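# Rotate a pinched screw hook in-hand to match goals

## Task

The screw hook starts pinched by its shank between the thumb and the index finger. Rotate it inside the hand until its orientation relative to the hand matches both goal pictures. Only the hand may touch it (the wrist camera, its bracket and the arm's last link count as hand). The task fails if the hook contacts anything else or leaves the hand. To finish, keep it motionless and firmly gripped in the hand, with the palm pointing straight down and no hand motor reporting "moving", then declare that you are done.

## Robot and tools

Robot: a single small six-joint arm carrying a right hand with six motors: little, ring, middle, index, thumb_bend and thumb_turn. A wrist camera and a bracket on the little-finger side of the wrist are mounted on it. Two cameras give 504x504 images: cam_high (overview) and cam_wrist (fisheye on the wrist).

Frames. The scene frame has its origin on the table surface under the arm's base, +z up, +y to the left when looking along +x. The state line reports the hand point there: end_effector_position in metres, end_effector_quat_wxyz, plus velocities in m/s and rad/s. The hand point sits 0.05 m in front of the palm, where the index pad meets the thumb tip in a pinch. Its own axes: +z runs along the straightened fingers, +y points out of the palm, +x crosses the palm away from the thumb. "Palm facing straight down" therefore means the hand point's +y aligned with scene -z. The arm has little slack: pulling the hand back along -z, or rotating clockwise about +y seen from the back of the hand, is possible only a little, and small rotations shift the point slightly.

The row. Every motion command is one row of 14 numbers, each in [-1, 1], in this order: dx, dy, dz, rx, ry, rz, little, ring, middle, index, thumb_bend, thumb_turn, force_limit, speed. The first six are an offset (not a pose) in the hand point's own axes, counted from the hand point pose shown in the most recent result (or, before any result shows it, or for later calls in the same reply, from where the robot is when the action begins). 1.0 equals 0.6 m for dx, dy, dz and 180 degrees for the rotation vector rx, ry, rz. All zeros drives the arm back to that reference pose; it is not a pause. The next six are absolute finger targets: +1 open/straight, -1 closed; for thumb_turn +1 is beside the palm, -1 opposite the fingers. A pinch is roughly index -0.22, thumb_bend -0.75, thumb_turn -0.57. force_limit maps -1..+1 to about 0..10 N at a fingertip (0..15 N for the two thumb motors) and only stops closing motors. speed maps -1..+1 to near zero..full (full travel 0.6 s); use about -0.9 or lower for gentle closing.

Tools.
execute_actions {"actions": [...], "pictures": bool}: the list holds at most one item. Empty list: just report state. {"rows": [[14 numbers], ...], "steps": n}: up to 15 rows and up to 15 steps of 1/30 s each (default 15); one row per step, the last row repeated if rows run out; each row is an offset from the same reference pose, not from the prior row. {"steps": n} alone, n up to 300: wait until n steps have passed since the last result, reply time included. A refused call does nothing.
move {"target": [14 numbers], "speed": m/s 0.002-0.5 (default 0.25; turning capped at twice that in rad/s), "stop_force": N 5-24 optional}: straight path toward the offset pose, lasting 0.5-10 s; hand numbers are sent at its start. It does not avoid obstacles and may overshoot speed. stop_force ends the path when the wrist sensor feels that much extra push along the direction of travel for two steps; unreliable when rotating; omit it when backing off a contact. Its result adds a "move:" line: done, off_target, moving, held, fault or contact, and limits such as paced (pose clipped) or held (check blocked steps).
wait {"seconds": 0-10}: let time pass, nothing new sent.
zoom_image {"camera": "cam_high" or "cam_wrist", "region": [x0, y0, x1, y1]}: enlarged crop, at most 504x504 px.
show_instructions {}: shows the goal reference images.
finished_scene {"scene": 1 or 2}: ends that scene irreversibly and grades it.

Control details. Each step the commanded pose is clipped to 100 mm and 16 degrees from the measured one; position wins over orientation if both can't be met; the arm lags commands by about 0.17 s. A finger motor starts only when its target changes (by 0.01 or more), then runs until it reaches the target or, closing, hits force_limit, and locks holding at least 15 N. Blocked motors report moving, then stalled. Resending the same numbers keeps the grip. To squeeze harder raise force_limit and send a target further closed than hand_measured; to loosen send a more open target.

Result lines: hand_measured (positions on the target scale), hand_stopped_by (moving, target, force, stalled, fault), hand_load_n (fingertip load, positive pushing open; near zero on all means the grip is lost), hand_force_limit, hand_speed, Wrist force/torque in hand-point axes (offset up to about 3.5 N, noise, saturates near 30 N; "no reading" is fine), "Hand target", "pose unreachable" and HELD markers where the clearance check altered or withheld a command, MOTOR HOT from 70 °C.

Avoid: letting the hook touch anything but the hand or fall; knocking items off the table; fast or deep pushes into firm objects (the arm is stiff). Joint torque at its limit, or 150 N outside force, causes a 10 s fault stop; 85 °C motors brake the arm for minutes. Keep the final grip firm and still.

Each tool is called by a JSON object that holds its "api" and its "payload", one argument or row to a line.

Reference images:

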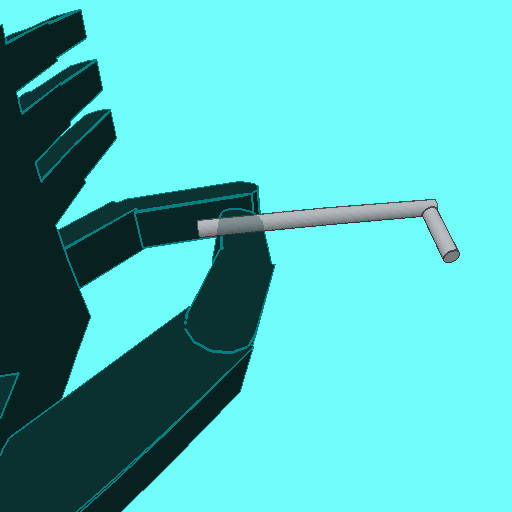

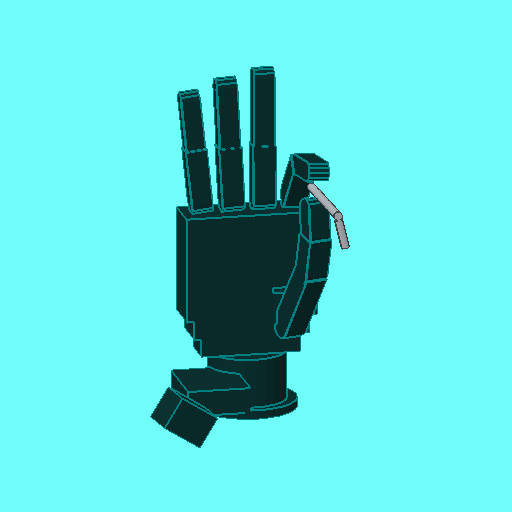

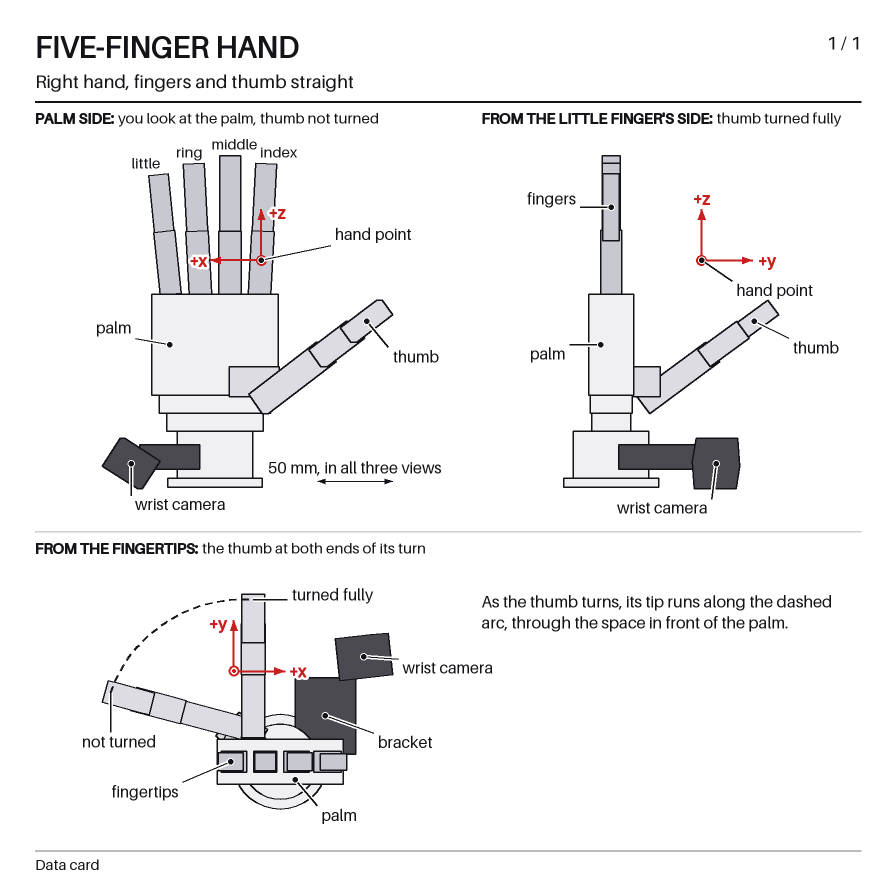

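## Session

I'll start by looking at the current state.

{"api": "execute_actions", "payload": {
  "actions": []
}}

Scene clock: 0.00 s of 4500.00 s.
end_effector_position=(+0.4636, -0.0237, +0.3009) hand_measured=(+1.000, +1.000, +1.000, -0.148, -0.750, -0.550) hand_load_n=(+0.0, +0.0, +0.0, +5.5, +0.5, +0.0) hand_stopped_by=(target, target, target, target, target, target) hand_force_limit=0.00 hand_speed=-0.80 end_effector_quat_wxyz=(+0.409, -0.421, +0.561, -0.584) end_effector_velocity=(+0.000, -0.000, -0.000) end_effector_angular_velocity=(-0.000, -0.000, -0.000)
Joint positions: [-0.475 -1.401  2.244 -3.999 -1.362 -0.025]
Joint velocities: [-0.     0.001 -0.    -0.001  0.    -0.   ]
Motor temperatures (°C, as the motors report them): [32 31 27 39 36 30]
Wrist force (N, on the end effector, along its own x y z axes, offset not removed): no reading
Wrist torque (N m, same axes, about the end effector's origin, offset not removed): no reading
Hand target: +0.464, -0.024, +0.301; +0.409, -0.421, +0.561, -0.584

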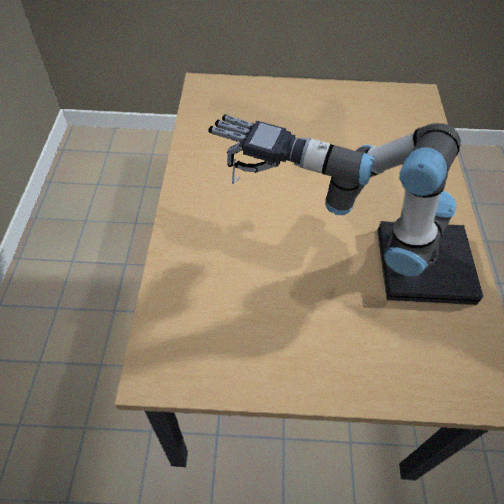

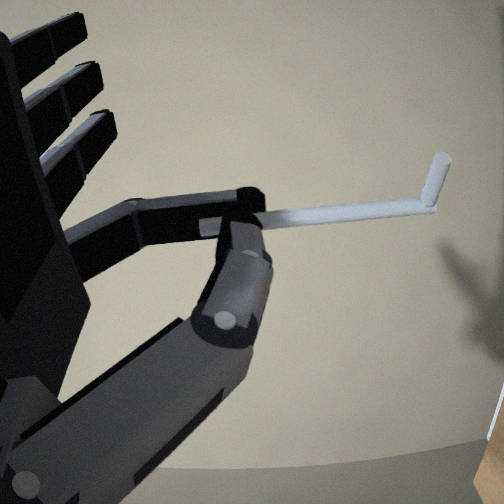

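{"api": "execute_actions", "payload": {
  "actions": [
    {"rows": [[0,0,0,0,0,0, 1,1,1,-0.30,-0.75,-0.45,0.0,-0.8]], "steps": 15}
  ]
}}

Scene clock: 120.50 s of 4500.00 s.
end_effector_position=(+0.4636, -0.0237, +0.3009) hand_measured=(+1.000, +1.000, +1.000, -0.148, -0.748, -0.450) hand_load_n=(+0.0, +0.0, +0.0, +5.5, +2.5, -0.5) hand_stopped_by=(target, target, target, force, target, moving) hand_force_limit=0.00 hand_speed=-0.80 end_effector_quat_wxyz=(+0.409, -0.421, +0.561, -0.584) end_effector_velocity=(-0.000, +0.001, +0.001) end_effector_angular_velocity=(-0.001, -0.002, +0.001)
Joint positions: [-0.475 -1.401  2.244 -3.999 -1.362 -0.025]
Joint velocities: [ 0.001 -0.002 -0.     0.     0.     0.   ]
Motor temperatures (°C, as the motors report them): [32 31 27 39 36 30]
Wrist force (N, on the end effector, along its own x y z axes, offset not removed): [-0.3 0.9 0.7]
Wrist torque (N m, same axes, about the end effector's origin, offset not removed): [-0.01 0.12 0.01]
Hand target: +0.464, -0.024, +0.301; +0.409, -0.421, +0.561, -0.584
Off the commanded pose: 0.000 m, 0 deg.
Steps of this call (steps 1 to 90: nothing new was sent; then 117.00 s passed at rest; steps 91 to 105: all 15 steps of this action). Readings (end_effector_position | what the end effector reports):
91: (+0.4636, -0.0237, +0.3009) | hand_measured=(+1.000, +1.000, +1.000, -0.148, -0.750, -0.550) hand_load_n=(+0.0, +0.0, +0.0, +5.5, +0.5, +0.0) hand_stopped_by=(target, target, target, force, target, moving) hand_force_limit=0.00 hand_speed=-0.80
92: (+0.4636, -0.0237, +0.3009) | hand_measured=(+1.000, +1.000, +1.000, -0.148, -0.750, -0.550) hand_load_n=(+0.0, +0.0, +0.0, +5.5, +0.5, +0.0) hand_stopped_by=(target, target, target, force, target, moving) hand_force_limit=0.00 hand_speed=-0.80
94: (+0.4636, -0.0237, +0.3009) | hand_measured=(+1.000, +1.000, +1.000, -0.148, -0.750, -0.542) hand_load_n=(+0.0, +0.0, +0.0, +5.5, +1.0, +0.0) hand_stopped_by=(target, target, target, force, target, moving) hand_force_limit=0.00 hand_speed=-0.80
98: (+0.4636, -0.0237, +0.3009) | hand_measured=(+1.000, +1.000, +1.000, -0.148, -0.750, -0.504) hand_load_n=(+0.0, +0.0, +0.0, +5.5, +1.5, +0.0) hand_stopped_by=(target, target, target, force, target, moving) hand_force_limit=0.00 hand_speed=-0.80
105: the state above

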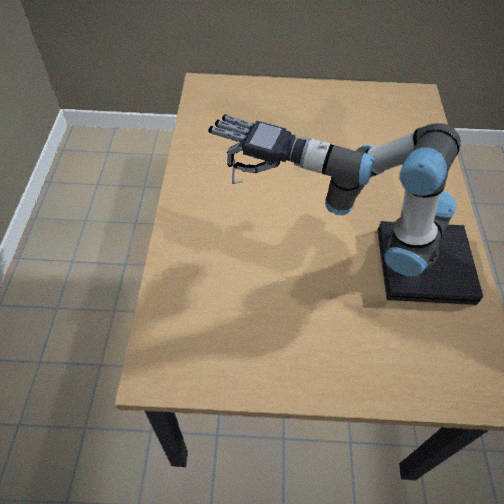

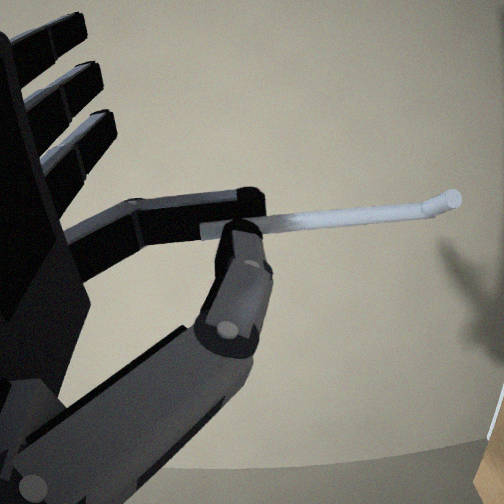

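{"api": "execute_actions", "payload": {
  "actions": [
    {"rows": [[0,0,0,0,0,0, 1,1,1,-0.30,-0.75,-0.37,0.0,-0.8]], "steps": 15}
  ]
}}

Scene clock: 127.47 s of 4500.00 s.
end_effector_position=(+0.4636, -0.0237, +0.3009) hand_measured=(+1.000, +1.000, +1.000, -0.148, -0.748, -0.370) hand_load_n=(+0.0, +0.0, +0.0, +6.0, +3.5, -0.5) hand_stopped_by=(target, target, target, force, target, target) hand_force_limit=0.00 hand_speed=-0.80 end_effector_quat_wxyz=(+0.409, -0.421, +0.561, -0.584) end_effector_velocity=(-0.000, +0.000, +0.000) end_effector_angular_velocity=(-0.000, -0.001, +0.000)
Joint positions: [-0.475 -1.401  2.244 -3.999 -1.362 -0.025]
Joint velocities: [ 0. -0. -0. -0. -0.  0.]
Motor temperatures (°C, as the motors report them): [32 31 27 39 36 30]
Wrist force (N, on the end effector, along its own x y z axes, offset not removed): [1.4 1.8 4.2]
Wrist torque (N m, same axes, about the end effector's origin, offset not removed): [-0.06 -0.24 0.12]
Hand target: +0.464, -0.024, +0.301; +0.409, -0.421, +0.561, -0.584
Off the commanded pose: 0.000 m, 0 deg.
Steps of this call (steps 1 to 90: nothing new was sent; then 3.47 s passed at rest; steps 91 to 105: all 15 steps of this action). Readings (end_effector_position | what the end effector reports):
91: (+0.4636, -0.0237, +0.3009) | hand_measured=(+1.000, +1.000, +1.000, -0.148, -0.748, -0.450) hand_load_n=(+0.0, +0.0, +0.0, +5.5, +2.5, -0.5) hand_stopped_by=(target, target, target, force, target, moving) hand_force_limit=0.00 hand_speed=-0.80
92: (+0.4636, -0.0237, +0.3009) | hand_measured=(+1.000, +1.000, +1.000, -0.148, -0.748, -0.450) hand_load_n=(+0.0, +0.0, +0.0, +5.5, +2.5, -0.5) hand_stopped_by=(target, target, target, force, target, moving) hand_force_limit=0.00 hand_speed=-0.80
94: (+0.4636, -0.0237, +0.3009) | hand_measured=(+1.000, +1.000, +1.000, -0.148, -0.748, -0.442) hand_load_n=(+0.0, +0.0, +0.0, +5.5, +2.5, -0.5) hand_stopped_by=(target, target, target, force, target, moving) hand_force_limit=0.00 hand_speed=-0.80
98: (+0.4636, -0.0237, +0.3009) | hand_measured=(+1.000, +1.000, +1.000, -0.148, -0.748, -0.404) hand_load_n=(+0.0, +0.0, +0.0, +6.0, +3.0, -0.5) hand_stopped_by=(target, target, target, force, target, moving) hand_force_limit=0.00 hand_speed=-0.80
105: the state above

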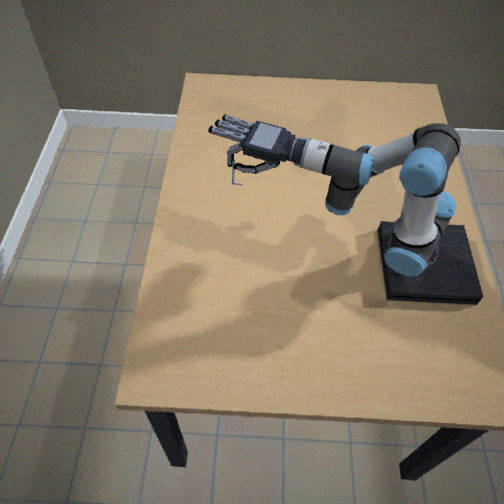

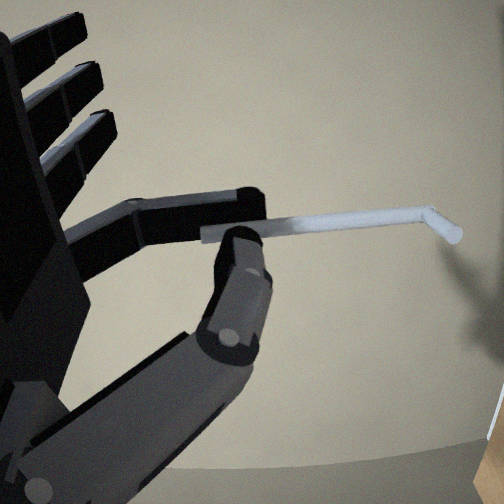

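{"api": "execute_actions", "payload": {
  "actions": [
    {"rows": [[0,0,0,0,0,0, 1,1,1,-0.30,-0.75,-0.32,0.0,-0.8]], "steps": 15}
  ]
}}

Scene clock: 137.17 s of 4500.00 s.
end_effector_position=(+0.4636, -0.0237, +0.3009) hand_measured=(+1.000, +1.000, +1.000, -0.148, -0.748, -0.320) hand_load_n=(+0.0, +0.0, +0.0, +6.0, +4.0, -0.5) hand_stopped_by=(target, target, target, force, target, target) hand_force_limit=0.00 hand_speed=-0.80 end_effector_quat_wxyz=(+0.409, -0.421, +0.561, -0.584) end_effector_velocity=(+0.000, -0.000, +0.000) end_effector_angular_velocity=(-0.001, -0.001, -0.001)
Joint positions: [-0.475 -1.401  2.244 -3.999 -1.362 -0.025]
Joint velocities: [-0.001  0.    -0.001 -0.001  0.    -0.   ]
Motor temperatures (°C, as the motors report them): [32 31 27 39 36 30]
Wrist force (N, on the end effector, along its own x y z axes, offset not removed): [-0.1 0.3 1.0]
Wrist torque (N m, same axes, about the end effector's origin, offset not removed): [0.01 0.03 0.01]
Hand target: +0.464, -0.024, +0.301; +0.409, -0.421, +0.561, -0.584
Off the commanded pose: 0.000 m, 0 deg.
Steps of this call (steps 1 to 90: nothing new was sent; then 6.20 s passed at rest; steps 91 to 105: all 15 steps of this action). Readings (end_effector_position | what the end effector reports):
91: (+0.4636, -0.0237, +0.3009) | hand_measured=(+1.000, +1.000, +1.000, -0.148, -0.748, -0.370) hand_load_n=(+0.0, +0.0, +0.0, +6.0, +3.5, -0.5) hand_stopped_by=(target, target, target, force, target, moving) hand_force_limit=0.00 hand_speed=-0.80
92: (+0.4636, -0.0237, +0.3009) | hand_measured=(+1.000, +1.000, +1.000, -0.148, -0.748, -0.370) hand_load_n=(+0.0, +0.0, +0.0, +6.0, +3.5, -0.5) hand_stopped_by=(target, target, target, force, target, moving) hand_force_limit=0.00 hand_speed=-0.80
94: (+0.4636, -0.0237, +0.3009) | hand_measured=(+1.000, +1.000, +1.000, -0.148, -0.748, -0.362) hand_load_n=(+0.0, +0.0, +0.0, +6.0, +3.5, -0.5) hand_stopped_by=(target, target, target, force, target, moving) hand_force_limit=0.00 hand_speed=-0.80
98: (+0.4636, -0.0237, +0.3009) | hand_measured=(+1.000, +1.000, +1.000, -0.148, -0.748, -0.324) hand_load_n=(+0.0, +0.0, +0.0, +6.0, +4.0, -0.5) hand_stopped_by=(target, target, target, force, target, moving) hand_force_limit=0.00 hand_speed=-0.80
105: the state above

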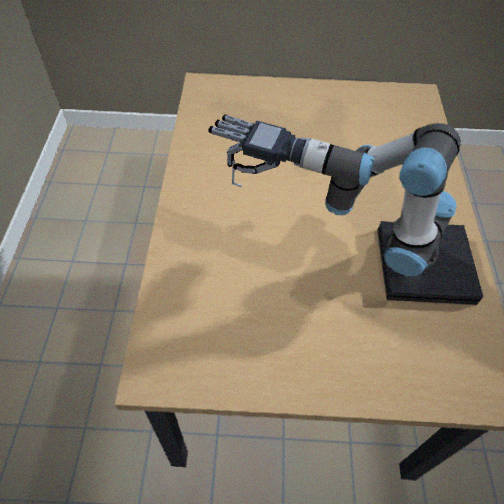

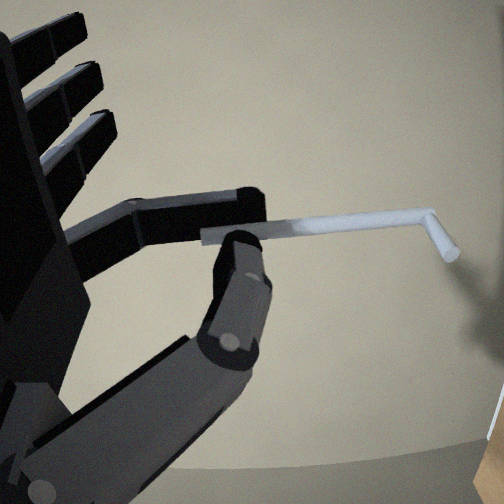

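{"api": "zoom_image", "payload": {
  "camera": "cam_wrist",
  "region": [180, 130, 500, 330]
}}

Region (180, 130, 500, 330) of cam_wrist's 504x504 image, scaled by 1.575, with more detail than that image has; it fills the top 315 rows of this view, and the rest is white.

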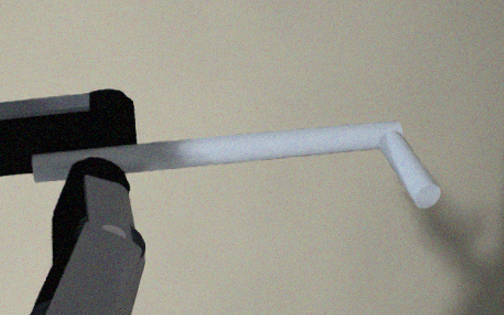

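{"api": "execute_actions", "payload": {
  "actions": [
    {"rows": [[0,0,0,0,0,0, 1,1,1,-0.30,-0.75,-0.30,0.0,-0.8]], "steps": 10}
  ]
}}

Scene clock: 149.27 s of 4500.00 s.
end_effector_position=(+0.4636, -0.0237, +0.3009) hand_measured=(+1.000, +1.000, +1.000, -0.148, -0.748, -0.300) hand_load_n=(+0.0, +0.0, +0.0, +6.0, +4.5, -0.5) hand_stopped_by=(target, target, target, force, target, target) hand_force_limit=0.00 hand_speed=-0.80 end_effector_quat_wxyz=(+0.409, -0.421, +0.561, -0.584) end_effector_velocity=(-0.000, -0.000, +0.000) end_effector_angular_velocity=(-0.000, -0.001, -0.000)
Joint positions: [-0.475 -1.401  2.244 -3.999 -1.362 -0.025]
Joint velocities: [-0. -0.  0. -0. -0.  0.]
Motor temperatures (°C, as the motors report them): [32 31 27 39 36 30]
Wrist force (N, on the end effector, along its own x y z axes, offset not removed): [0.8 -0.1 0.8]
Wrist torque (N m, same axes, about the end effector's origin, offset not removed): [-0.10 -0.12 0.06]
Hand target: +0.464, -0.024, +0.301; +0.409, -0.421, +0.561, -0.584
Off the commanded pose: 0.000 m, 0 deg.
Steps of this call (steps 1 to 90: nothing new was sent; then 8.77 s passed at rest; steps 91 to 100: all 10 steps of this action). Readings (end_effector_position | what the end effector reports):
91: (+0.4636, -0.0237, +0.3009) | hand_measured=(+1.000, +1.000, +1.000, -0.148, -0.748, -0.320) hand_load_n=(+0.0, +0.0, +0.0, +6.0, +4.0, -0.5) hand_stopped_by=(target, target, target, force, target, moving) hand_force_limit=0.00 hand_speed=-0.80
92: (+0.4636, -0.0237, +0.3009) | hand_measured=(+1.000, +1.000, +1.000, -0.148, -0.748, -0.320) hand_load_n=(+0.0, +0.0, +0.0, +6.0, +4.0, -0.5) hand_stopped_by=(target, target, target, force, target, moving) hand_force_limit=0.00 hand_speed=-0.80
94: (+0.4636, -0.0237, +0.3009) | hand_measured=(+1.000, +1.000, +1.000, -0.148, -0.748, -0.312) hand_load_n=(+0.0, +0.0, +0.0, +6.0, +4.0, -0.5) hand_stopped_by=(target, target, target, force, target, moving) hand_force_limit=0.00 hand_speed=-0.80
98: (+0.4636, -0.0237, +0.3009) | hand_measured=(+1.000, +1.000, +1.000, -0.148, -0.748, -0.300) hand_load_n=(+0.0, +0.0, +0.0, +6.0, +4.5, -0.5) hand_stopped_by=(target, target, target, force, target, moving) hand_force_limit=0.00 hand_speed=-0.80
100: the state above

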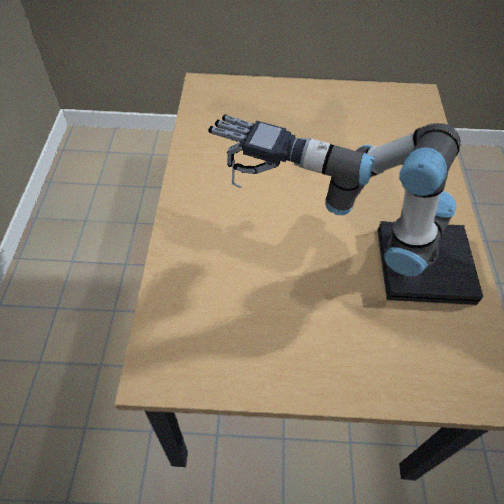

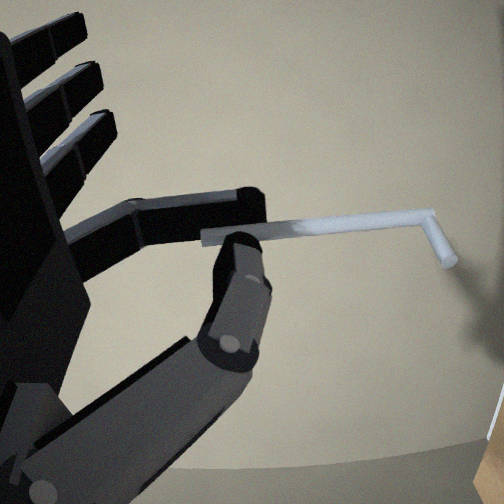

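{"api": "zoom_image", "payload": {
  "camera": "cam_wrist",
  "region": [180, 130, 500, 330]
}}

Region (180, 130, 500, 330) of cam_wrist's 504x504 image, scaled by 1.575, with more detail than that image has; it fills the top 315 rows of this view, and the rest is white.

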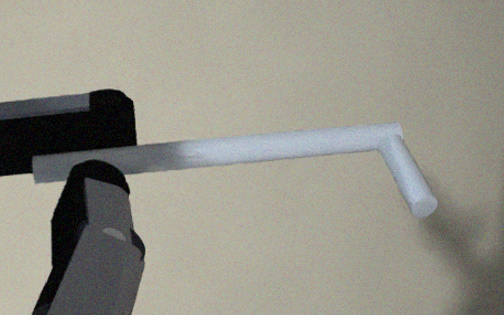

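{"api": "execute_actions", "payload": {
  "actions": [
    {"rows": [[0,0,0,0,0,0, 1,1,1,-0.30,-0.75,-0.28,0.0,-0.8]], "steps": 10}
  ]
}}

Scene clock: 161.93 s of 4500.00 s.
end_effector_position=(+0.4636, -0.0237, +0.3009) hand_measured=(+1.000, +1.000, +1.000, -0.148, -0.748, -0.280) hand_load_n=(+0.0, +0.0, +0.0, +6.0, +4.5, -0.5) hand_stopped_by=(target, target, target, force, target, target) hand_force_limit=0.00 hand_speed=-0.80 end_effector_quat_wxyz=(+0.409, -0.421, +0.561, -0.584) end_effector_velocity=(-0.000, +0.001, -0.000) end_effector_angular_velocity=(+0.000, +0.000, +0.001)
Joint positions: [-0.475 -1.401  2.244 -3.999 -1.362 -0.025]
Joint velocities: [ 0.001 -0.001  0.001  0.    -0.     0.   ]
Motor temperatures (°C, as the motors report them): [32 31 27 39 36 30]
Wrist force (N, on the end effector, along its own x y z axes, offset not removed): [0.1 1.5 2.0]
Wrist torque (N m, same axes, about the end effector's origin, offset not removed): [0.02 -0.02 0.10]
Hand target: +0.464, -0.024, +0.301; +0.409, -0.421, +0.561, -0.584
Off the commanded pose: 0.000 m, 0 deg.
Steps of this call (steps 1 to 90: nothing new was sent; then 9.33 s passed at rest; steps 91 to 100: all 10 steps of this action). Readings (end_effector_position | what the end effector reports):
91: (+0.4636, -0.0237, +0.3009) | hand_measured=(+1.000, +1.000, +1.000, -0.148, -0.748, -0.300) hand_load_n=(+0.0, +0.0, +0.0, +6.0, +4.5, -0.5) hand_stopped_by=(target, target, target, force, target, moving) hand_force_limit=0.00 hand_speed=-0.80
92: (+0.4636, -0.0237, +0.3009) | hand_measured=(+1.000, +1.000, +1.000, -0.148, -0.748, -0.300) hand_load_n=(+0.0, +0.0, +0.0, +6.0, +4.5, -0.5) hand_stopped_by=(target, target, target, force, target, moving) hand_force_limit=0.00 hand_speed=-0.80
94: (+0.4636, -0.0237, +0.3009) | hand_measured=(+1.000, +1.000, +1.000, -0.148, -0.748, -0.292) hand_load_n=(+0.0, +0.0, +0.0, +6.0, +4.5, -0.5) hand_stopped_by=(target, target, target, force, target, moving) hand_force_limit=0.00 hand_speed=-0.80
98: (+0.4636, -0.0237, +0.3009) | hand_measured=(+1.000, +1.000, +1.000, -0.148, -0.748, -0.280) hand_load_n=(+0.0, +0.0, +0.0, +6.0, +4.5, -0.5) hand_stopped_by=(target, target, target, force, target, moving) hand_force_limit=0.00 hand_speed=-0.80
100: the state above

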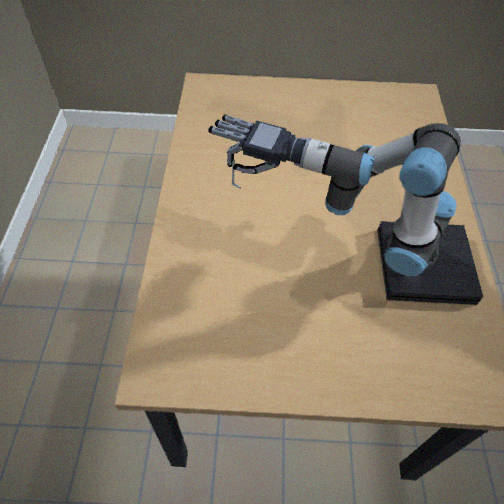

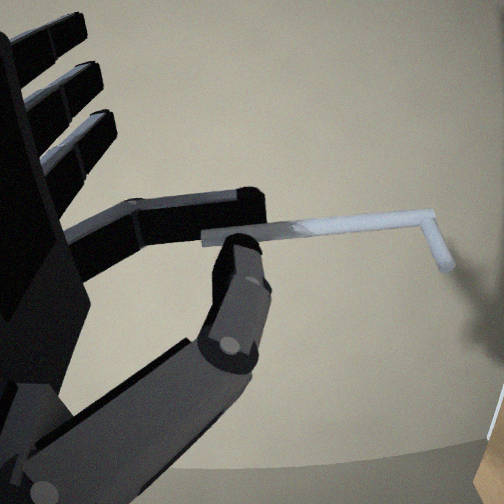

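{"api": "zoom_image", "payload": {
  "camera": "cam_wrist",
  "region": [180, 130, 500, 330]
}}

Region (180, 130, 500, 330) of cam_wrist's 504x504 image, scaled by 1.575, with more detail than that image has; it fills the top 315 rows of this view, and the rest is white.

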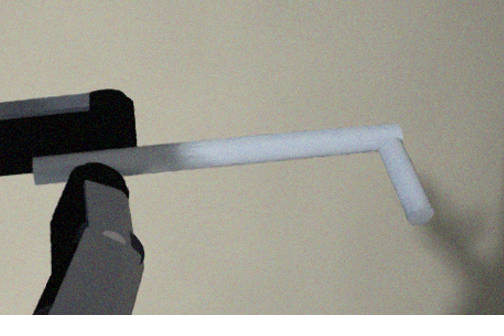

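{"api": "execute_actions", "payload": {
  "actions": [
    {"rows": [[0,0,0,0,0,0, 1,1,1,-0.35,-0.75,-0.28,0.6,-0.8]], "steps": 15}
  ]
}}

Scene clock: 171.03 s of 4500.00 s.
end_effector_position=(+0.4636, -0.0237, +0.3009) hand_measured=(+1.000, +1.000, +1.000, -0.156, -0.748, -0.280) hand_load_n=(+0.0, +0.0, +0.0, +8.5, +5.0, -0.5) hand_stopped_by=(target, target, target, force, target, target) hand_force_limit=0.60 hand_speed=-0.80 end_effector_quat_wxyz=(+0.409, -0.421, +0.561, -0.584) end_effector_velocity=(-0.000, +0.000, -0.001) end_effector_angular_velocity=(+0.001, +0.002, +0.001)
Joint positions: [-0.475 -1.401  2.244 -3.999 -1.362 -0.025]
Joint velocities: [0.001 0.001 0.001 0.    0.    0.   ]
Motor temperatures (°C, as the motors report them): [32 31 27 39 36 30]
Wrist force (N, on the end effector, along its own x y z axes, offset not removed): [0.9 1.4 0.4]
Wrist torque (N m, same axes, about the end effector's origin, offset not removed): [0.17 -0.07 0.16]
Hand target: +0.464, -0.024, +0.301; +0.409, -0.421, +0.561, -0.584
Off the commanded pose: 0.000 m, 0 deg.
Steps of this call (steps 1 to 90: nothing new was sent; then 5.60 s passed at rest; steps 91 to 105: all 15 steps of this action). Readings (end_effector_position | what the end effector reports):
91: (+0.4636, -0.0237, +0.3009) | hand_measured=(+1.000, +1.000, +1.000, -0.148, -0.748, -0.280) hand_load_n=(+0.0, +0.0, +0.0, +6.0, +4.5, -0.5) hand_stopped_by=(target, target, target, moving, target, target) hand_force_limit=0.60 hand_speed=-0.80
92: (+0.4636, -0.0237, +0.3009) | hand_measured=(+1.000, +1.000, +1.000, -0.148, -0.748, -0.280) hand_load_n=(+0.0, +0.0, +0.0, +6.0, +4.5, -0.5) hand_stopped_by=(target, target, target, moving, target, target) hand_force_limit=0.60 hand_speed=-0.80
94: (+0.4636, -0.0237, +0.3009) | hand_measured=(+1.000, +1.000, +1.000, -0.156, -0.748, -0.280) hand_load_n=(+0.0, +0.0, +0.0, +9.0, +5.0, -0.5) hand_stopped_by=(target, target, target, force, target, target) hand_force_limit=0.60 hand_speed=-0.80
98: (+0.4636, -0.0237, +0.3009) | hand_measured=(+1.000, +1.000, +1.000, -0.156, -0.748, -0.280) hand_load_n=(+0.0, +0.0, +0.0, +8.5, +5.0, -0.5) hand_stopped_by=(target, target, target, force, target, target) hand_force_limit=0.60 hand_speed=-0.80
105: the state above

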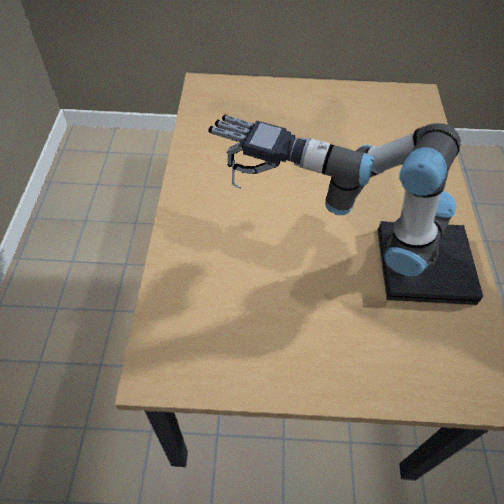

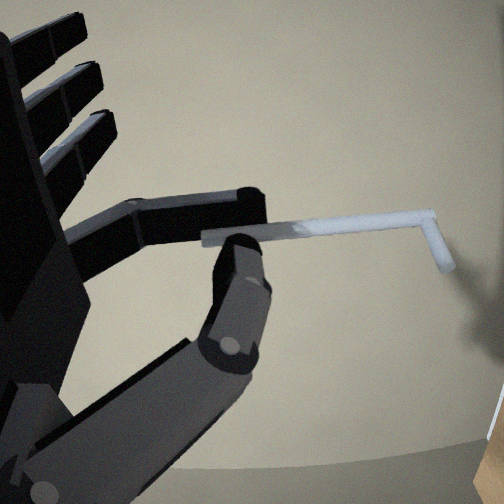

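The hook's short leg now matches the goal view, the palm faces down, and the grip is firm at 8.5 N on the index and 5 N on the thumb. I'll hold still briefly to confirm, then finish.

{"api": "wait", "payload": {
  "seconds": 1
}}

Scene clock: 181.33 s of 4500.00 s.
end_effector_position=(+0.4636, -0.0237, +0.3009) hand_measured=(+1.000, +1.000, +1.000, -0.156, -0.748, -0.280) hand_load_n=(+0.0, +0.0, +0.0, +8.5, +5.0, -0.5) hand_stopped_by=(target, target, target, force, target, target) hand_force_limit=0.60 hand_speed=-0.80 end_effector_quat_wxyz=(+0.409, -0.421, +0.561, -0.584) end_effector_velocity=(-0.000, +0.000, +0.000) end_effector_angular_velocity=(-0.000, -0.000, -0.000)
Joint positions: [-0.475 -1.401  2.244 -3.999 -1.362 -0.025]
Joint velocities: [-0.    -0.001  0.001  0.    -0.    -0.   ]
Motor temperatures (°C, as the motors report them): [32 31 27 39 36 30]
Wrist force (N, on the end effector, along its own x y z axes, offset not removed): [-0.3 0.1 1.2]
Wrist torque (N m, same axes, about the end effector's origin, offset not removed): [-0.09 0.08 0.03]
Hand target: +0.464, -0.024, +0.301; +0.409, -0.421, +0.561, -0.584
Off the commanded pose: 0.000 m, 0 deg.
Steps of this call (steps 1 to 90: nothing new was sent; then 7.30 s passed at rest). Readings (end_effector_position | what the end effector reports):
1: (+0.4636, -0.0237, +0.3009) | hand_measured=(+1.000, +1.000, +1.000, -0.156, -0.748, -0.280) hand_load_n=(+0.0, +0.0, +0.0, +8.5, +5.0, -0.5) hand_stopped_by=(target, target, target, force, target, target) hand_force_limit=0.60 hand_speed=-0.80
2: (+0.4636, -0.0237, +0.3009) | hand_measured=(+1.000, +1.000, +1.000, -0.156, -0.748, -0.280) hand_load_n=(+0.0, +0.0, +0.0, +8.5, +5.0, -0.5) hand_stopped_by=(target, target, target, force, target, target) hand_force_limit=0.60 hand_speed=-0.80
4: (+0.4636, -0.0237, +0.3009) | hand_measured=(+1.000, +1.000, +1.000, -0.156, -0.748, -0.280) hand_load_n=(+0.0, +0.0, +0.0, +8.5, +5.0, -0.5) hand_stopped_by=(target, target, target, force, target, target) hand_force_limit=0.60 hand_speed=-0.80
8: (+0.4636, -0.0237, +0.3009) | hand_measured=(+1.000, +1.000, +1.000, -0.156, -0.748, -0.280) hand_load_n=(+0.0, +0.0, +0.0, +8.5, +5.0, -0.5) hand_stopped_by=(target, target, target, force, target, target) hand_force_limit=0.60 hand_speed=-0.80
90: the state above

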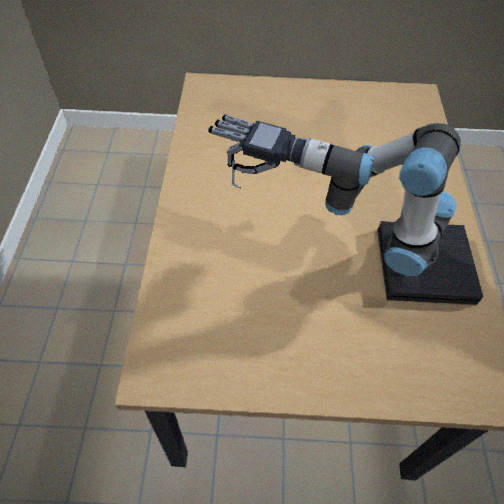

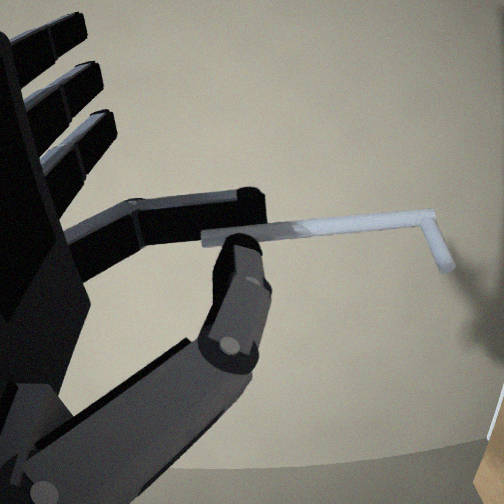

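The hook is stable and firmly held, no hand motor reads "moving", and the orientation matches the goal. Finishing scene 1.

{"api": "finished_scene", "payload": {
  "scene": 1
}}

The scene is finished: the task was done.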